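# Drive screws into the two red-taped housing corners

## Task

Take screws one at a time from the screw feeder and screw one into the hole at each of the two housing corners marked with red tape, tightening each until the screwdriver motor halts on its own at its torque limit (stopped_at_torque=1 in the result); after that, do not turn or shift that screw again. The two unmarked holes must stay empty, since any screw tip left in one fails the task. A screw that was pushed in rather than turned must be unscrewed completely and then driven again. When the last screw is done, release it, raise the screwdriver well clear above the screw heads and move away. Nothing may be knocked or placed off the table.

## Robot and tools

ROBOT. One seven-joint arm carries a powered screwdriver: a hex key surrounded by a thin vacuum sleeve that can hold a screw on the key. The tool point is the tip of the hex key when unloaded. The key points along the tool point's own +z axis and can be pressed back by up to 12 mm. Joint ranges in rad, base to hand: waist ±6.283, shoulder ±2.250, upper arm roll ±6.283, elbow ±2.580, forearm roll ±6.283, wrist pitch ±2.100, wrist roll ±6.283. The elbow cannot fully straighten.

FRAME. All poses are in the scene frame: origin on the table top directly under the arm base, +z up, +y to the left when facing along +x. Positions are metres; orientation is a quaternion written w first (qw, qx, qy, qz). The base may be tilted against the table, and the reported tool position gets less accurate at long reach.

ROW FORMAT. Both execute_actions and move use rows of 10 numbers: x, y, z, qw, qx, qy, qz, spindle, torque_limit, sleeve_vacuum. The first seven form an absolute target pose for the tool point (not an offset). The last three each lie in [-1, 1]. spindle: +1 spins the key clockwise at 500 rpm (drives a screw in), -1 the same speed counter-clockwise, reaching full speed after 0.5 s; the motor keeps the last value and runs on between calls, and the arm does not follow the screw meanwhile, so finish with spindle 0. torque_limit maps linearly from 0.3 N m at -1 to 1.2 N m at +1. sleeve_vacuum above 0.01 holds a screw; anything else releases it. torque_limit and sleeve_vacuum persist until changed. Repeat the orientation quaternion in every row; do not copy it from a drifted result.

execute_actions(actions): a list of actions; each action is a list of up to 15 rows, one per 1/30 s control step; a short action repeats its final row to fill 15 steps. An empty list just returns state and images. An action is rejected if its target lies more than 0.6 m from the tool point's starting position along any of the tool point's current axes; if the first action fails this or any action is malformed, nothing in the call runs. Each step, the commanded pose is clipped to within 70 mm and 16 degrees of the measured pose, and the arm drives only toward that clipped pose (position wins over orientation), so far targets need several actions.

move(target, speed, blocking): one row as target; the tool point follows a straight path there lasting 0.5 to 10 s (cut off at 10 s). speed is the top path speed in m/s, 0.002 to 0.5, default 0.25; rotation is capped at twice that in rad/s, taking the shorter way. It does not avoid obstacles, may lag or overshoot the speed near full extension, and faster or deeper contact presses harder. Tool values in the row are applied at the start. The result adds a move: line with the ending (done, off_target, moving, held, fault), limits that acted (paced = pose clipped; held = a check blocked some steps, after which the arm may surge), and the distance from target. blocking=false returns after 0.5 s while the arm keeps going; then only wait or stop are accepted until a result shows the end.

wait(seconds): 0 to 10; the arm holds its last command, a running move continues. stop(): brakes a running move (needs room); the spindle keeps turning. zoom_image(camera, region): closer view of cam_head_left, cam_head_right, cam_high, cam_low or cam_wrist (each 672x504); region [x0, y0, x1, y1] in pixels from the top-left, at most 504x504. finished_scene(scene): ends the current scene, passing its number; irreversible, and the goal must remain met.

SCREWING. Place the tool point on the screw axis 2 mm below the head top and turn slowly with spindle between -0.2 and 0.2 to engage: negative only seats the key, positive also drives. While driving, lower the arm 0.7 mm per turn. The motor halts at 95 % of the torque limit (head seated or thread jammed); then stopped_at_torque reads 1, and further positive spindle is ignored until spindle has been at or below 0 for 0.5 s straight. Loosening never auto-stops; if turns stays put, raise torque_limit.

RESULT LINES. State gives end_effector_position and end_effector_quat_wxyz; Joint positions and joint torques (per-joint offset, scale and noise); Hand target = pose the controller now aims at; screw_detected = 1 while sleeve_vacuum_kpa exceeds 30 (a head seals the sleeve); turns = cumulative key turns, clockwise positive; stopped_at_torque as above. A pose unreachable line means the clearance check (which counts the mount under the base as arm) altered or blocked the command. Each image result lists cameras whose calibration changed; the given calibrations may be off by a couple of degrees and millimetres.

AVOID. Joint contact torque reaching its load limit (49.1 N m for the first four joints, 30.9 for the last three, held load included) causes a torque fault: the arm halts 10 s and the rest of the call is skipped. Holding loads heats motors; MOTOR HOT appears from 60 °C, and at 75 °C an OVER-TEMPERATURE FAULT lets the arm sag. Avoid drops, slips, slams, hard hits and strong pushes, and never knock items off the table. Loose objects may occasionally be nudged by outside disturbances. The robot keeps its last command while you compose replies.

Each tool is called after "Call:" as name(argument=value, ...) on one line, values as JSON.

## Session

Call:
execute_actions(actions=[])

Scene clock: 0.00 s.
end_effector_position=(+0.4011, +0.0887, +0.4213) sleeve_vacuum_kpa=0 screw_detected=0 stopped_at_torque=0 turns=0.00 end_effector_quat_wxyz=(-0.050, +0.661, +0.747, +0.037)
Joint positions: [-0.052  0.218 -0.001  1.3    0.002  1.623  1.512]
Joint velocities: [-0.001  0.     0.     0.    -0.     0.     0.001]
Joint torques (N m, as the joint torque sensors report them, + toward a larger angle): no reading
Hand target: +0.401, +0.089, +0.421; -0.050, +0.661, +0.747, +0.037

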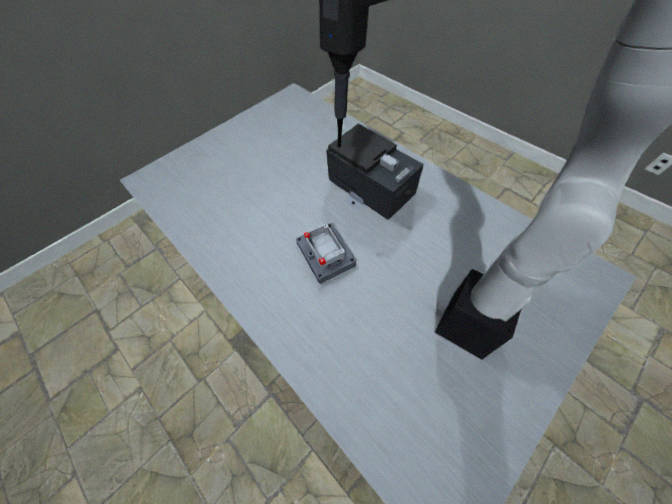

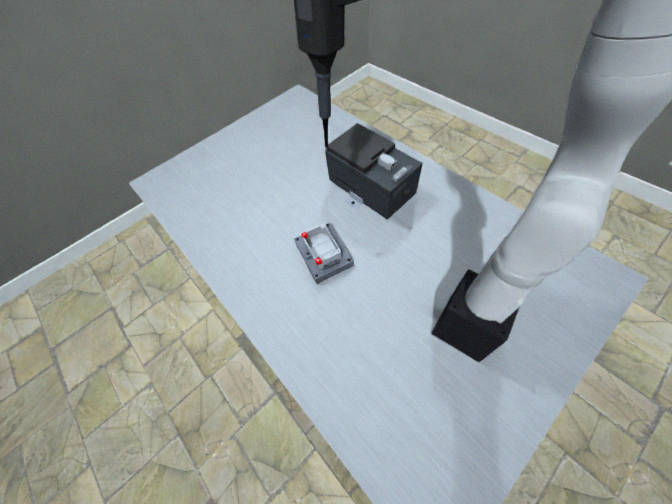

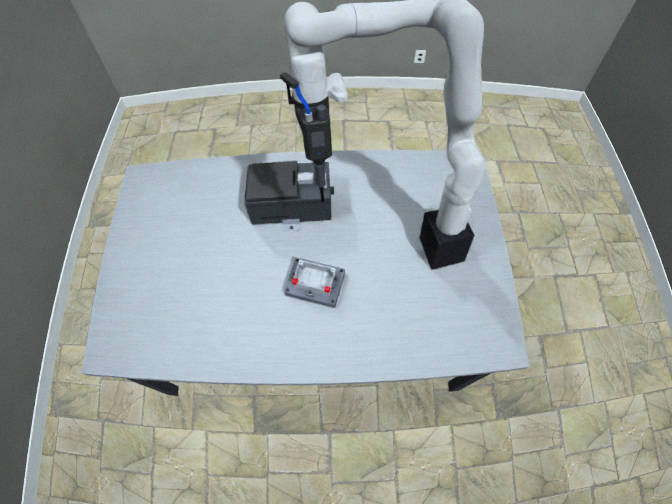

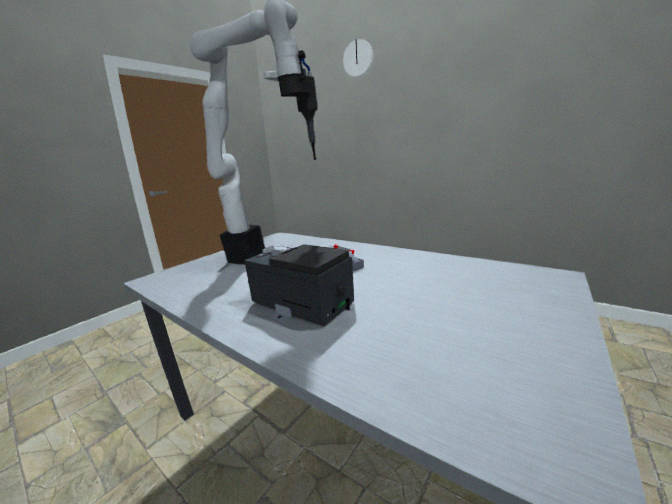

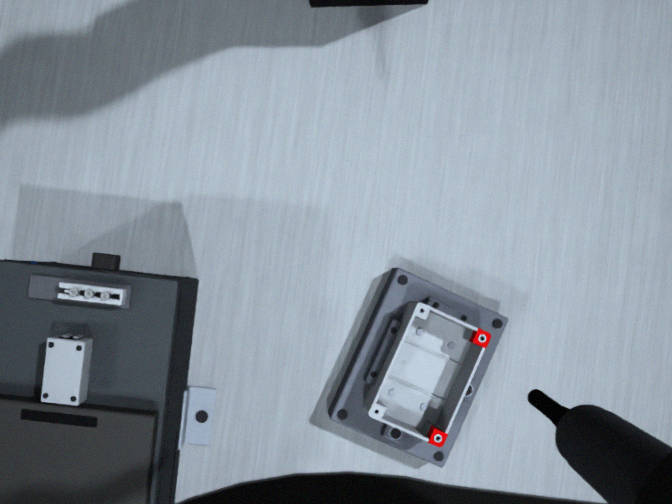

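Call:
move(target=[0.411,-0.189,0.2,0,0.663,0.749,0,0,0,0])

Call:
zoom_image(camera="cam_head_left", region=[320,100,480,220])

Call:
zoom_image(camera="cam_low", region=[220,190,380,310])

Scene clock: 2.93 s.
end_effector_position=(+0.4104, -0.1882, +0.2006) sleeve_vacuum_kpa=0 screw_detected=0 stopped_at_torque=0 turns=0.00 end_effector_quat_wxyz=(-0.000, +0.662, +0.749, +0.000)
Joint positions: [0.41  0.416 0.173 1.612 0.036 1.043 2.116]
Joint velocities: [ 0.005  0.007  0.005  0.    -0.002  0.     0.003]
Joint torques (N m, as the joint torque sensors report them, + toward a larger angle): [ -1.59 -18.63  -0.15  -9.09  -0.47   0.52   0.03]
Hand target: +0.410, -0.189, +0.200; -0.000, +0.662, +0.749, +0.000
Off the commanded pose: 0.001 m, 0 deg.
move: done
camera_calibration (this result's frames):
cam_wrist: T_world_to_cam=[[-0.137441, 0.988289, -0.0662962, 0.354054], [0.990485, 0.136655, -0.0162759, -0.31999], [-0.00702561, -0.0679023, -0.997667, 0.457934], [0, 0, 0, 1]] pos_world=[0.368824, -0.275084, 0.47513]

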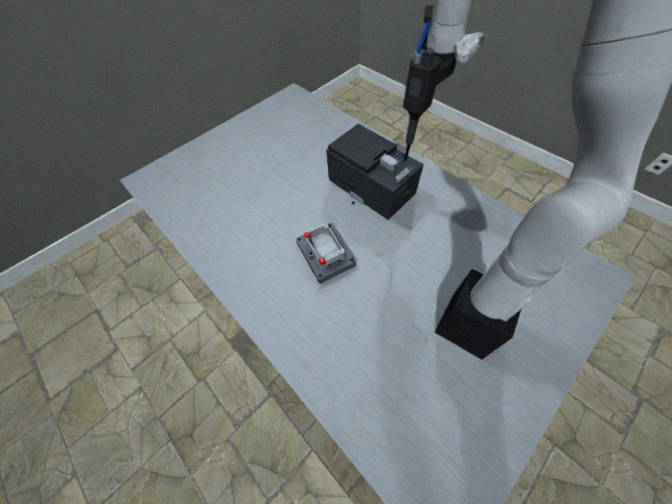

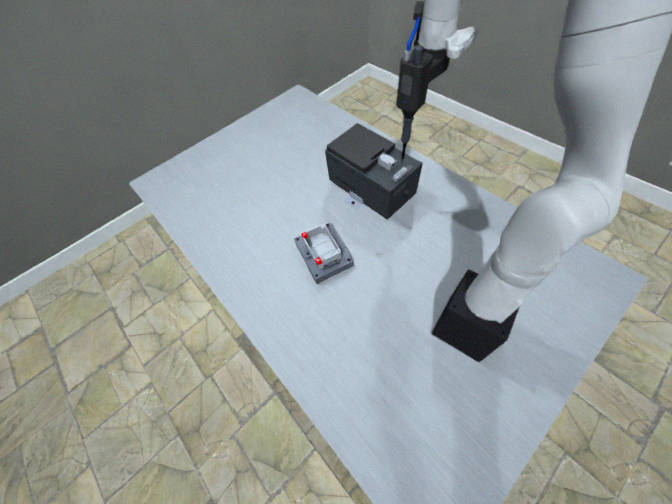

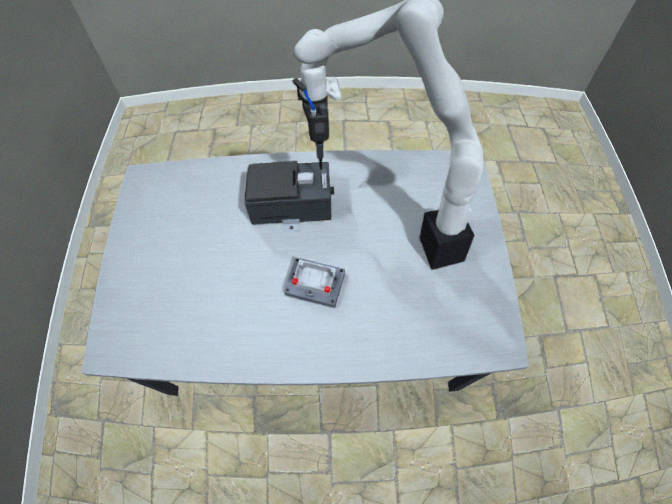

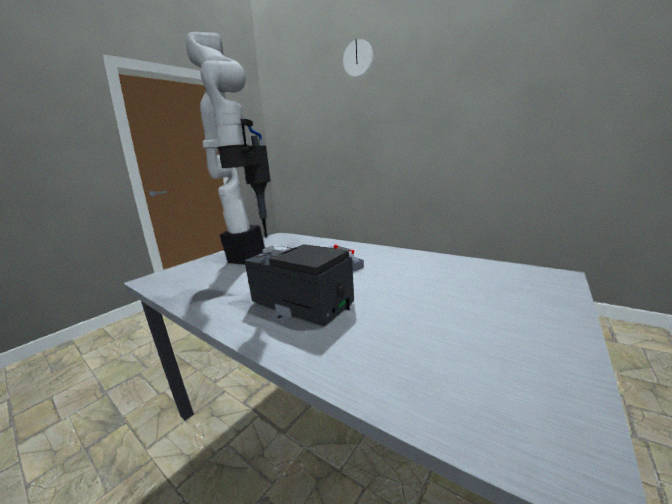

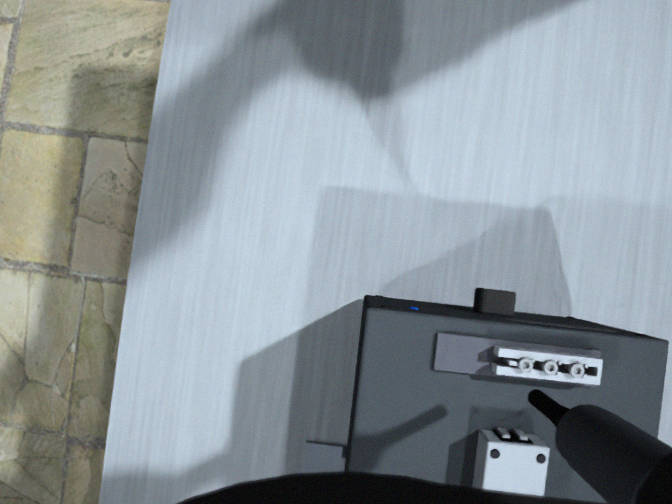

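Region (320, 100, 480, 220) of cam_head_left's 672x504 image, scaled by 3.150, with more detail than that image has; it fills the top 378 rows of this view, and the rest is white.

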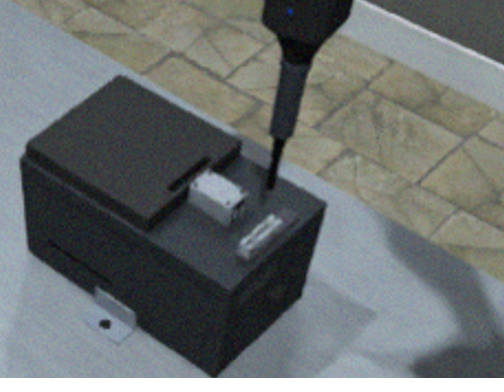

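Region (220, 190, 380, 310) of cam_low's 672x504 image, scaled by 3.150, with more detail than that image has; it fills the top 378 rows of this view, and the rest is white.

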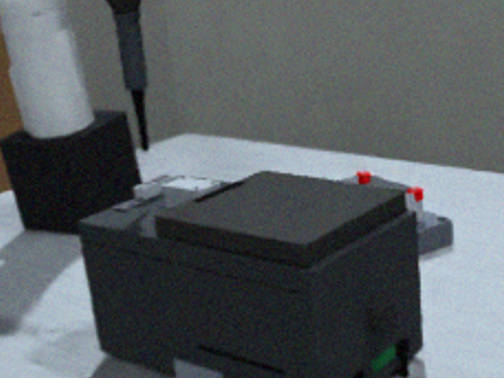

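Call:
move(target=[0.404,-0.171,0.15,0,0.663,0.749,0,0,0,0])

Call:
zoom_image(camera="cam_wrist", region=[432,310,672,490])

Call:
zoom_image(camera="cam_head_left", region=[370,140,450,200])

Scene clock: 4.30 s.
end_effector_position=(+0.4070, -0.1721, +0.1543) sleeve_vacuum_kpa=0 screw_detected=0 stopped_at_torque=0 turns=0.00 end_effector_quat_wxyz=(+0.004, +0.663, +0.749, +0.002)
Joint positions: [0.394 0.452 0.167 1.729 0.037 0.883 2.084]
Joint velocities: [-0.002 -0.003  0.001  0.005  0.001 -0.003 -0.002]
Joint torques (N m, as the joint torque sensors report them, + toward a larger angle): [ -1.73 -12.66  -0.21  -5.73  -0.29  -0.75  -0.13]
Hand target: +0.404, -0.171, +0.150; -0.000, +0.663, +0.749, +0.000
Off the commanded pose: 0.005 m, 1 deg.
move: off_target
camera_calibration (this result's frames):
cam_wrist: T_world_to_cam=[[-0.134255, 0.98848, -0.0698708, 0.333888], [0.990946, 0.13401, -0.0082136, -0.321431], [0.00124437, -0.0703409, -0.997522, 0.409049], [0, 0, 0, 1]] pos_world=[0.362838, -0.258194, 0.428724]

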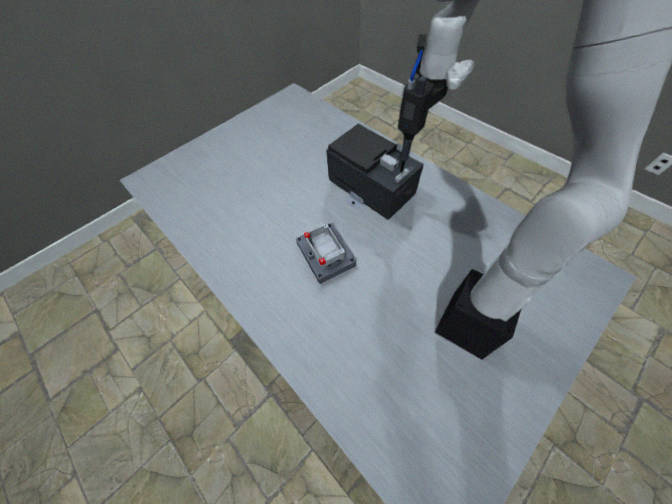

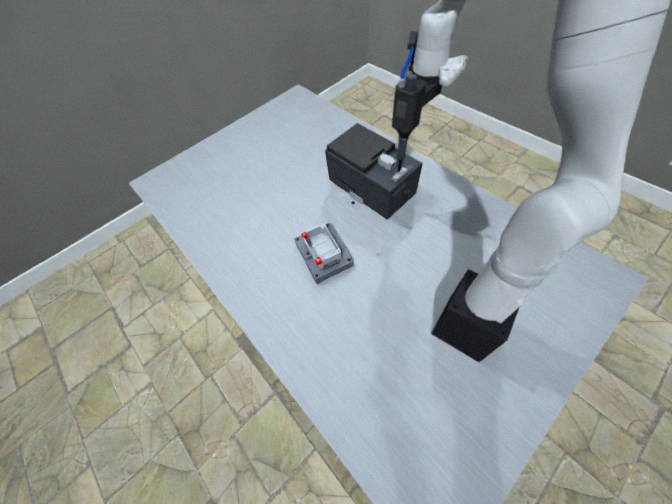

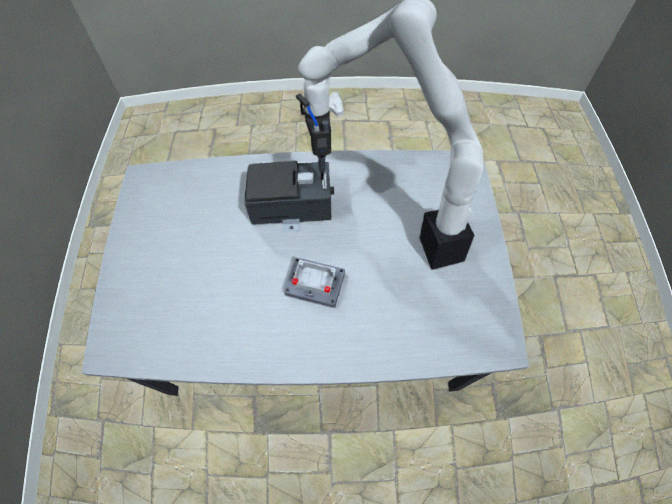

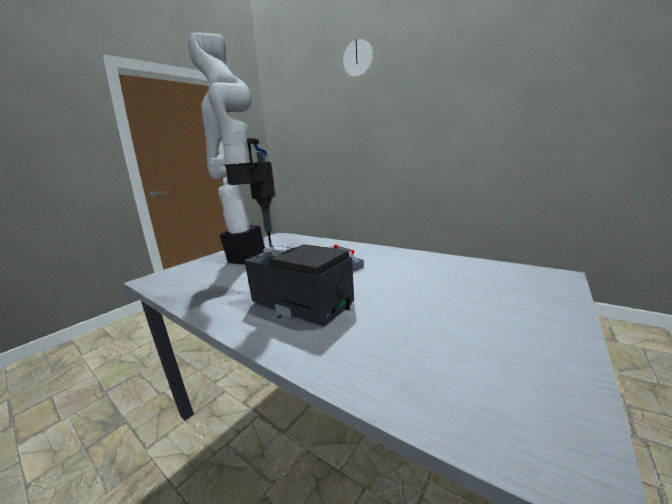

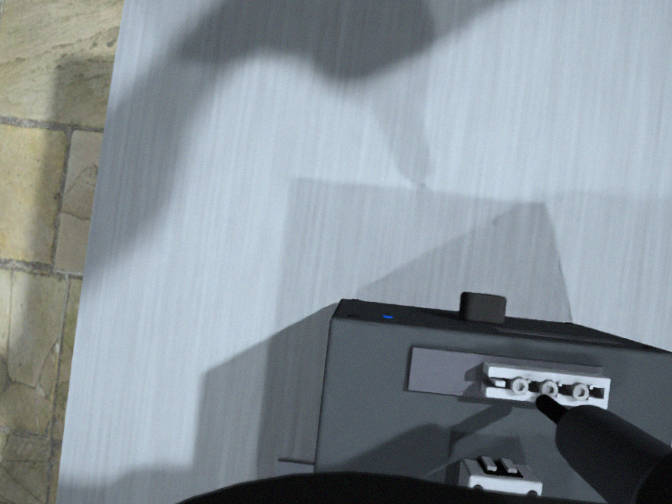

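Region (432, 310, 672, 490) of cam_wrist's 672x504 image, scaled by 2.100; it fills the top 378 rows of this view, and the rest is white.

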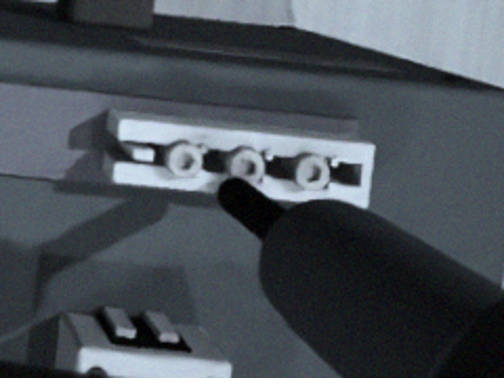

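Region (370, 140, 450, 200) of cam_head_left's 672x504 image, scaled by 6.300, with more detail than that image has; it fills the top 378 rows of this view, and the rest is white.

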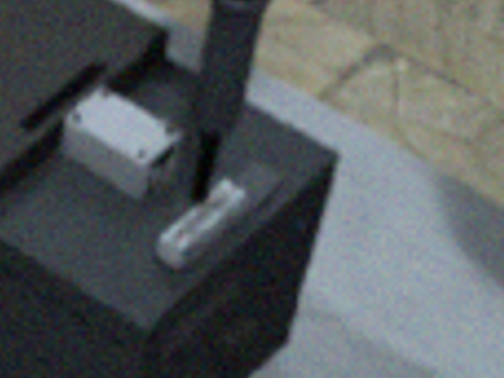

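Call:
execute_actions(actions=[[[0.406,-0.172,0.175,0,0.663,0.749,0,0,0,0]],[[0.4015,-0.1664,0.172,0,0.663,0.749,0,0,0,0]],[[0.4015,-0.1664,0.172,0,0.663,0.749,0,0,0,0]]])

Call:
zoom_image(camera="cam_wrist", region=[470,340,630,460])

Scene clock: 7.73 s.
end_effector_position=(+0.4015, -0.1664, +0.1720) sleeve_vacuum_kpa=0 screw_detected=0 stopped_at_torque=0 turns=0.00 end_effector_quat_wxyz=(+0.000, +0.663, +0.749, +0.000)
Joint positions: [0.378 0.42  0.169 1.719 0.044 0.935 2.071]
Joint velocities: [ 0.001 -0.    -0.001 -0.     0.    -0.    -0.   ]
Joint torques (N m, as the joint torque sensors report them, + toward a larger angle): [ -1.72 -18.39  -0.09  -8.46  -0.54   0.45   0.12]
Hand target: +0.401, -0.166, +0.172; +0.000, +0.663, +0.749, -0.000
Off the commanded pose: 0.000 m, 0 deg.
camera_calibration (this result's frames):
cam_wrist: T_world_to_cam=[[-0.135664, 0.988493, -0.0669157, 0.328804], [0.990728, 0.134853, -0.0165015, -0.314955], [-0.00728776, -0.068534, -0.997622, 0.430825], [0, 0, 0, 1]] pos_world=[0.359781, -0.253021, 0.446605]

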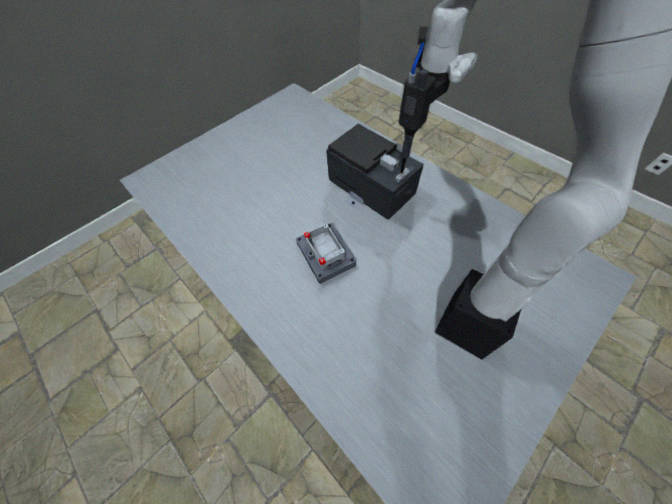

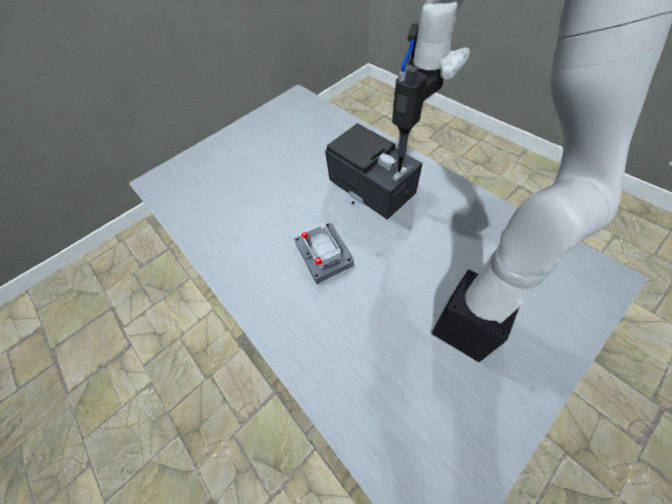

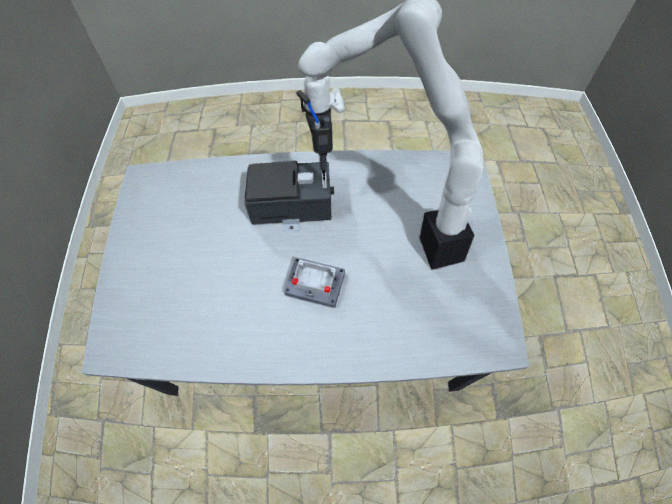

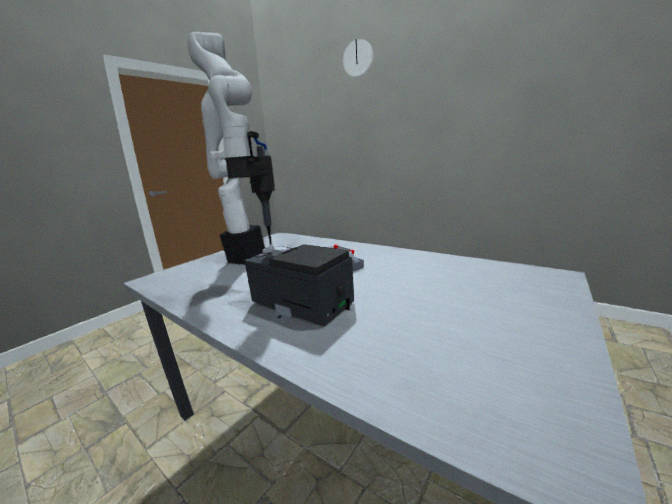

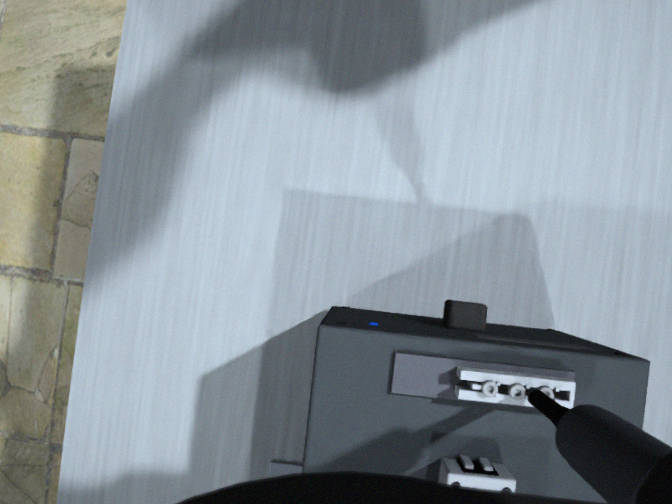

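Region (470, 340, 630, 460) of cam_wrist's 672x504 image, scaled by 3.150; it fills the top 378 rows of this view, and the rest is white.

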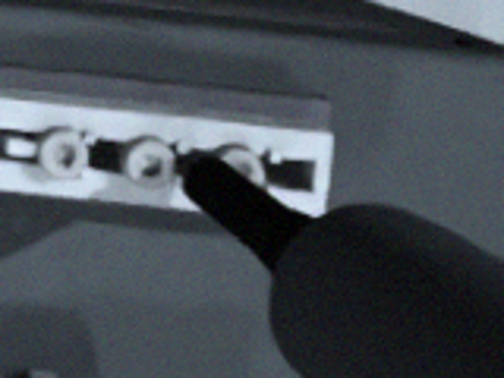

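Call:
move(target=[0.4015,-0.1664,0.163,0,0.663,0.749,0,0,0,0], speed=0.02)

Call:
zoom_image(camera="cam_wrist", region=[470,340,630,460])

Call:
zoom_image(camera="cam_low", region=[240,215,300,260])

Scene clock: 9.57 s.
end_effector_position=(+0.4018, -0.1665, +0.1641) sleeve_vacuum_kpa=0 screw_detected=0 stopped_at_torque=0 turns=0.00 end_effector_quat_wxyz=(+0.001, +0.663, +0.749, +0.000)
Joint positions: [0.382 0.431 0.168 1.731 0.043 0.911 2.072]
Joint velocities: [ 0.    -0.     0.001 -0.     0.    -0.001  0.001]
Joint torques (N m, as the joint torque sensors report them, + toward a larger angle): [ -1.84 -16.74  -0.19  -7.95  -0.58  -0.27   0.04]
Hand target: +0.402, -0.166, +0.163; -0.000, +0.663, +0.749, +0.000
Off the commanded pose: 0.001 m, 0 deg.
move: done
camera_calibration (this result's frames):
cam_wrist: T_world_to_cam=[[-0.135487, 0.98849, -0.067304, 0.328433], [0.990762, 0.134768, -0.0151322, -0.31559], [-0.00588758, -0.0687325, -0.997618, 0.422364], [0, 0, 0, 1]] pos_world=[0.35966, -0.253091, 0.438687]

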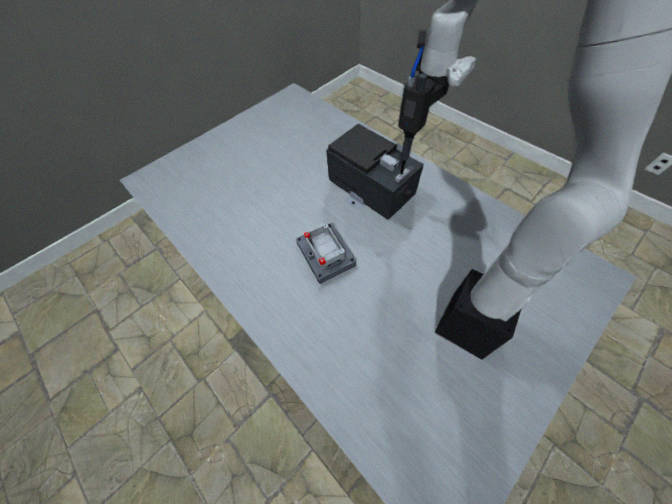

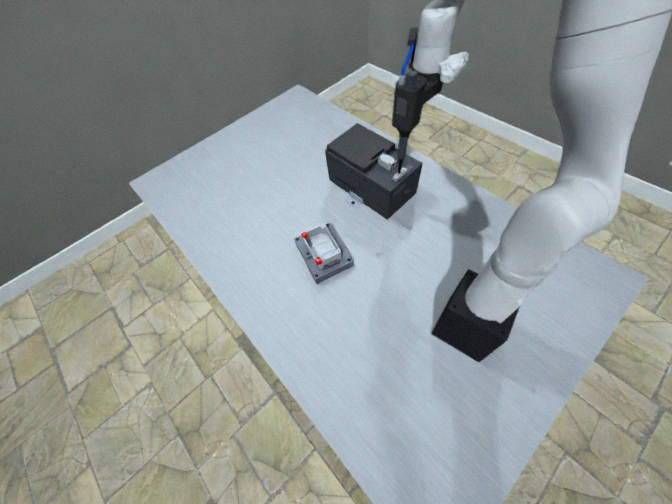

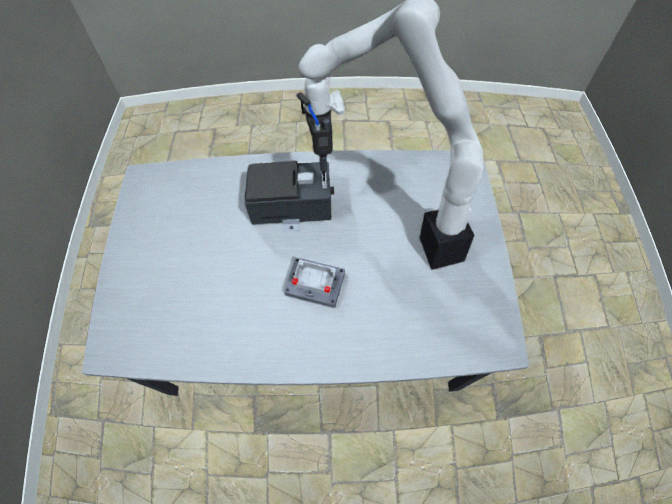

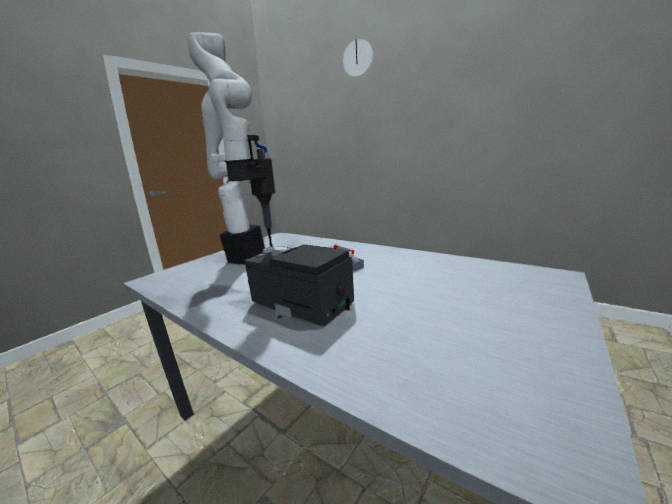

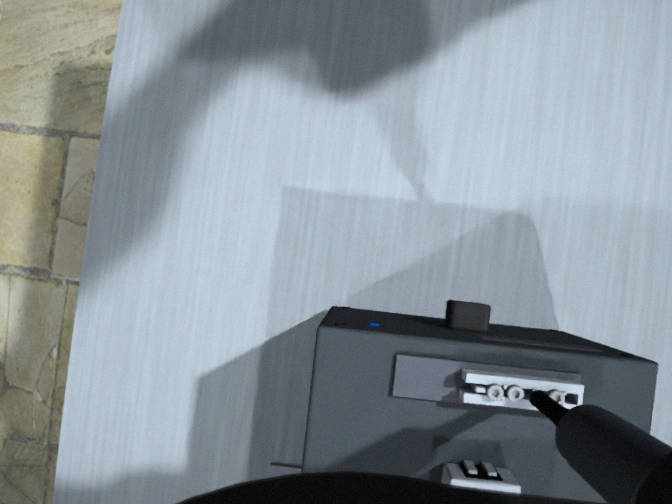

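Region (470, 340, 630, 460) of cam_wrist's 672x504 image, scaled by 3.150; it fills the top 378 rows of this view, and the rest is white.

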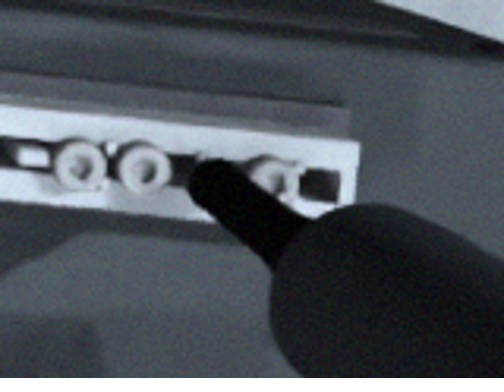

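Region (240, 215, 300, 260) of cam_low's 672x504 image, scaled by 8.400, with more detail than that image has; it fills the top 378 rows of this view, and the rest is white.

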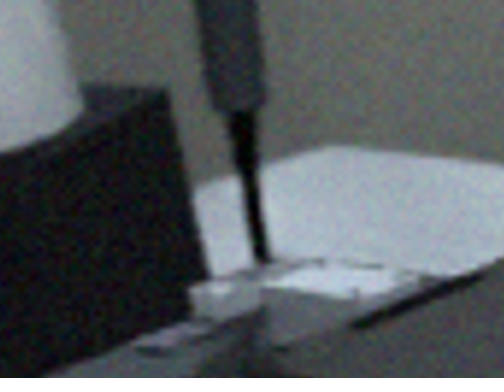

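Call:
execute_actions(actions=[[[0.4015,-0.1664,0.176,0,0.663,0.749,0,0,0,0]],[[0.3997,-0.1601,0.175,0,0.663,0.749,0,0,0,0]],[[0.3997,-0.1601,0.173,0,0.663,0.749,0,0,0,0]]])

Call:
zoom_image(camera="cam_wrist", region=[470,340,630,460])

Scene clock: 11.97 s.
end_effector_position=(+0.3997, -0.1601, +0.1730) sleeve_vacuum_kpa=0 screw_detected=0 stopped_at_torque=0 turns=0.00 end_effector_quat_wxyz=(+0.000, +0.663, +0.749, +0.000)
Joint positions: [0.366 0.411 0.168 1.733 0.047 0.931 2.056]
Joint velocities: [-0.001  0.     0.    -0.001 -0.     0.     0.002]
Joint torques (N m, as the joint torque sensors report them, + toward a larger angle): [ -1.92 -18.05  -0.18  -8.53  -0.48   0.4    0.05]
Hand target: +0.400, -0.160, +0.173; -0.000, +0.663, +0.749, +0.000
Off the commanded pose: 0.000 m, 0 deg.
camera_calibration (this result's frames):
cam_wrist: T_world_to_cam=[[-0.135674, 0.988492, -0.0669099, 0.3224], [0.990727, 0.134865, -0.0164921, -0.314009], [-0.00727851, -0.068527, -0.997623, 0.432242], [0, 0, 0, 1]] pos_world=[0.357985, -0.24672, 0.447607]

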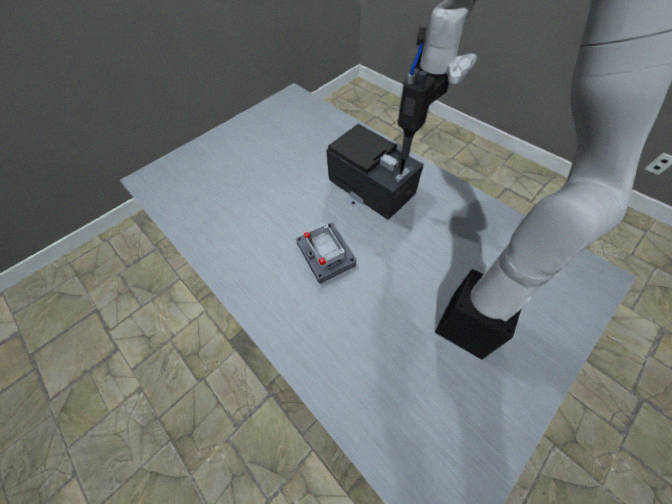

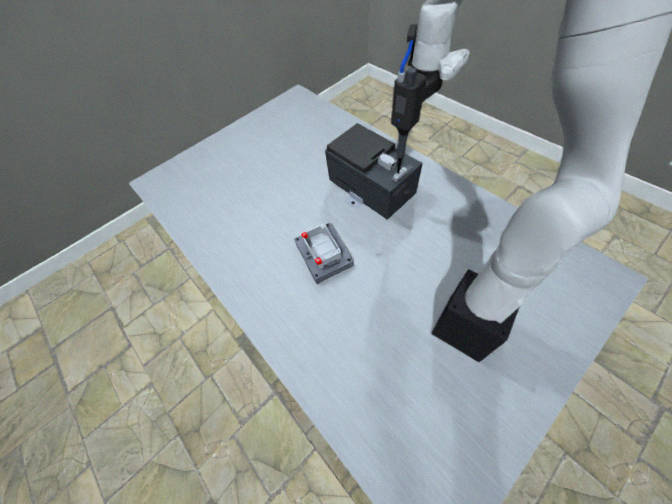

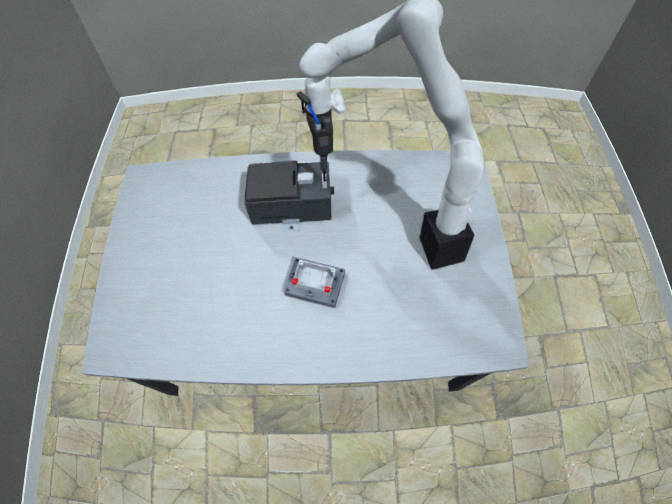

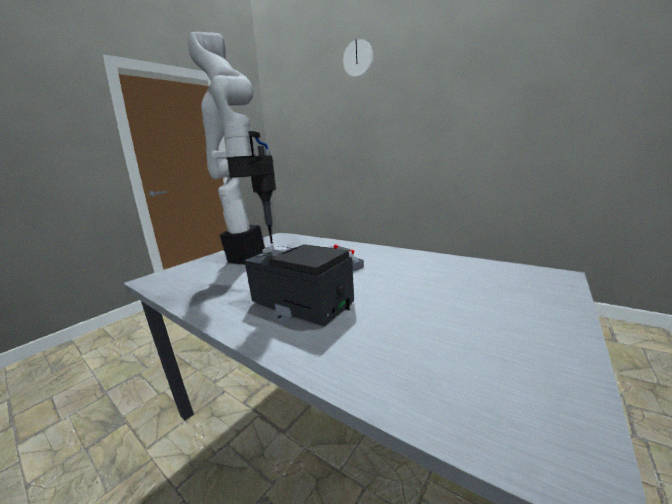

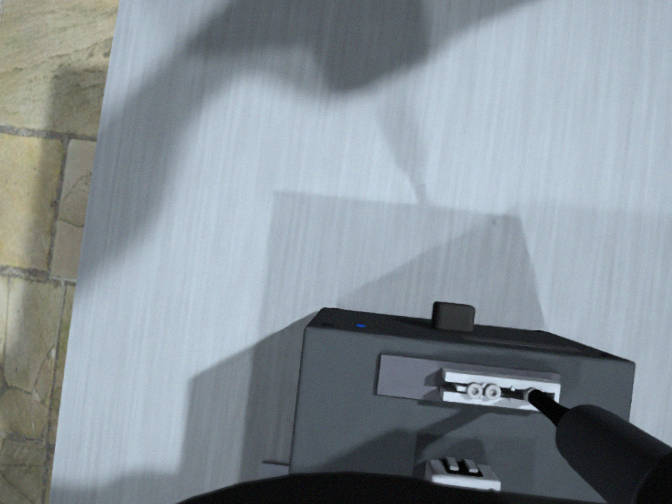

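Region (470, 340, 630, 460) of cam_wrist's 672x504 image, scaled by 3.150; it fills the top 378 rows of this view, and the rest is white.

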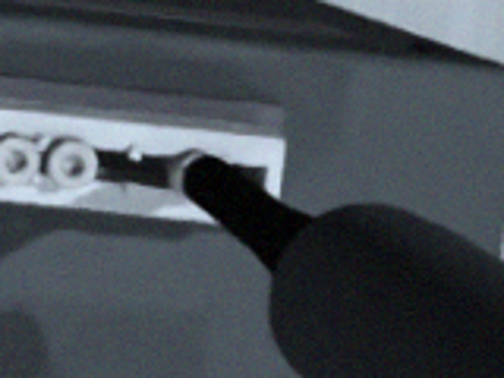

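Looks good.

Call:
execute_actions(actions=[[[0.3997,-0.1601,0.17,0,0.663,0.749,0,-0.15,0,1]],[[0.3997,-0.1601,0.1675,0,0.663,0.749,0,-0.15,0,1]],[[0.3997,-0.1601,0.1675,0,0.663,0.749,0,0,0,1]]])

Call:
zoom_image(camera="cam_wrist", region=[470,340,630,460])

Scene clock: 13.83 s.
end_effector_position=(+0.4003, -0.1600, +0.1684) sleeve_vacuum_kpa=14 screw_detected=0 stopped_at_torque=0 turns=-1.22 end_effector_quat_wxyz=(+0.001, +0.663, +0.749, +0.001)
Joint positions: [0.367 0.418 0.168 1.74  0.046 0.916 2.057]
Joint velocities: [ 0.    -0.     0.001 -0.001 -0.    -0.     0.001]
Joint torques (N m, as the joint torque sensors report them, + toward a larger angle): [ -1.57 -17.    -0.07  -7.73  -0.37   0.13   0.07]
Hand target: +0.400, -0.160, +0.168; +0.000, +0.663, +0.749, -0.000
Off the commanded pose: 0.001 m, 0 deg.
camera_calibration (this result's frames):
cam_wrist: T_world_to_cam=[[-0.135612, 0.988485, -0.0671348, 0.322061], [0.990746, 0.134919, -0.0147748, -0.314956], [-0.00554688, -0.0685172, -0.997635, 0.426992], [0, 0, 0, 1]] pos_world=[0.358085, -0.246602, 0.44295]

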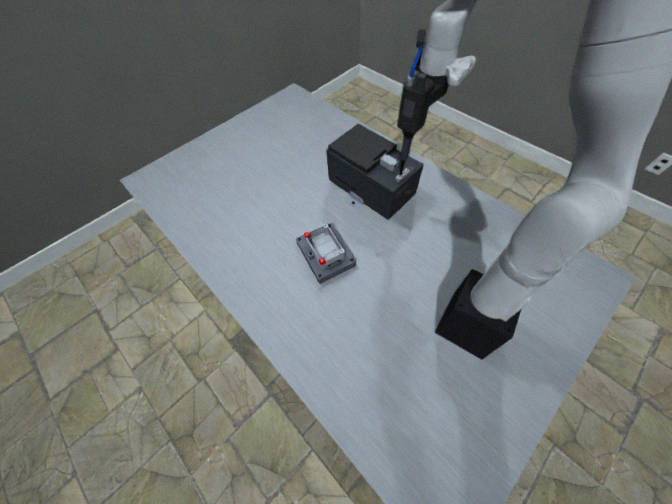

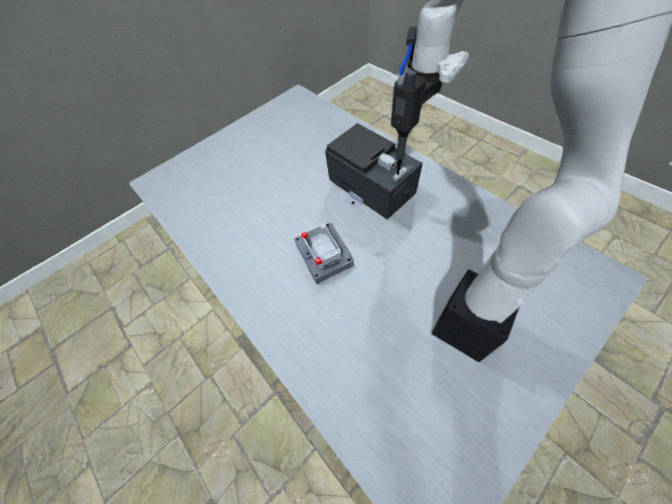

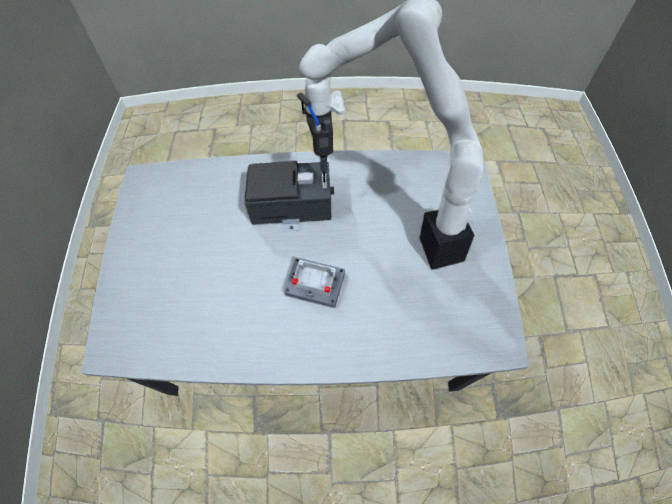

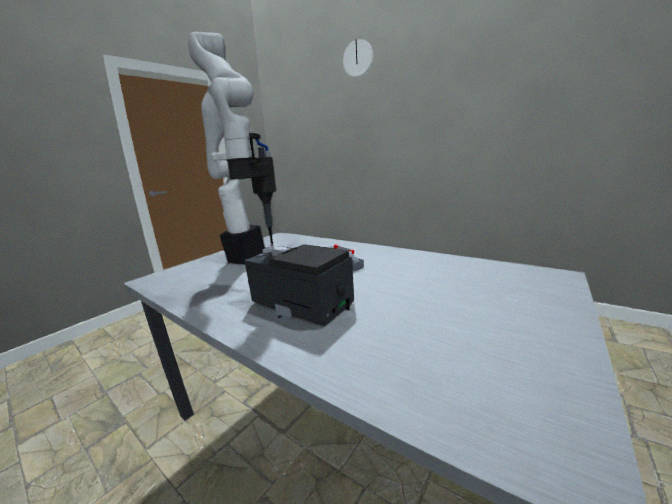

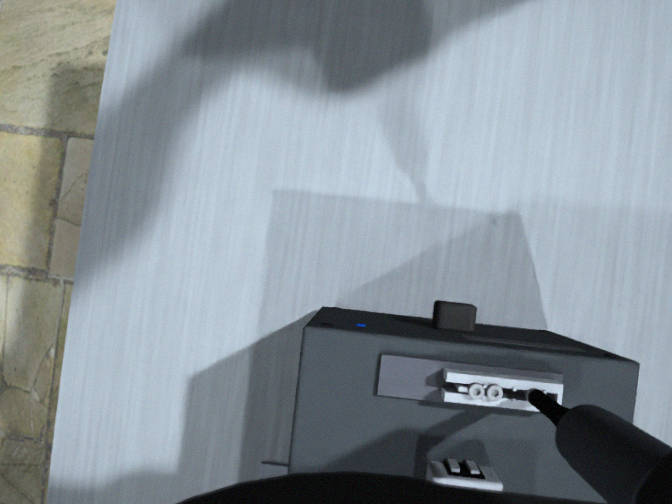

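Region (470, 340, 630, 460) of cam_wrist's 672x504 image, scaled by 3.150; it fills the top 378 rows of this view, and the rest is white.

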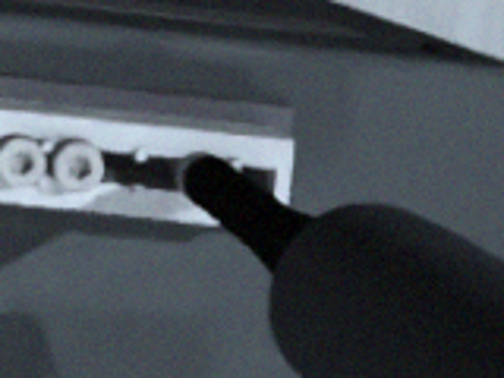

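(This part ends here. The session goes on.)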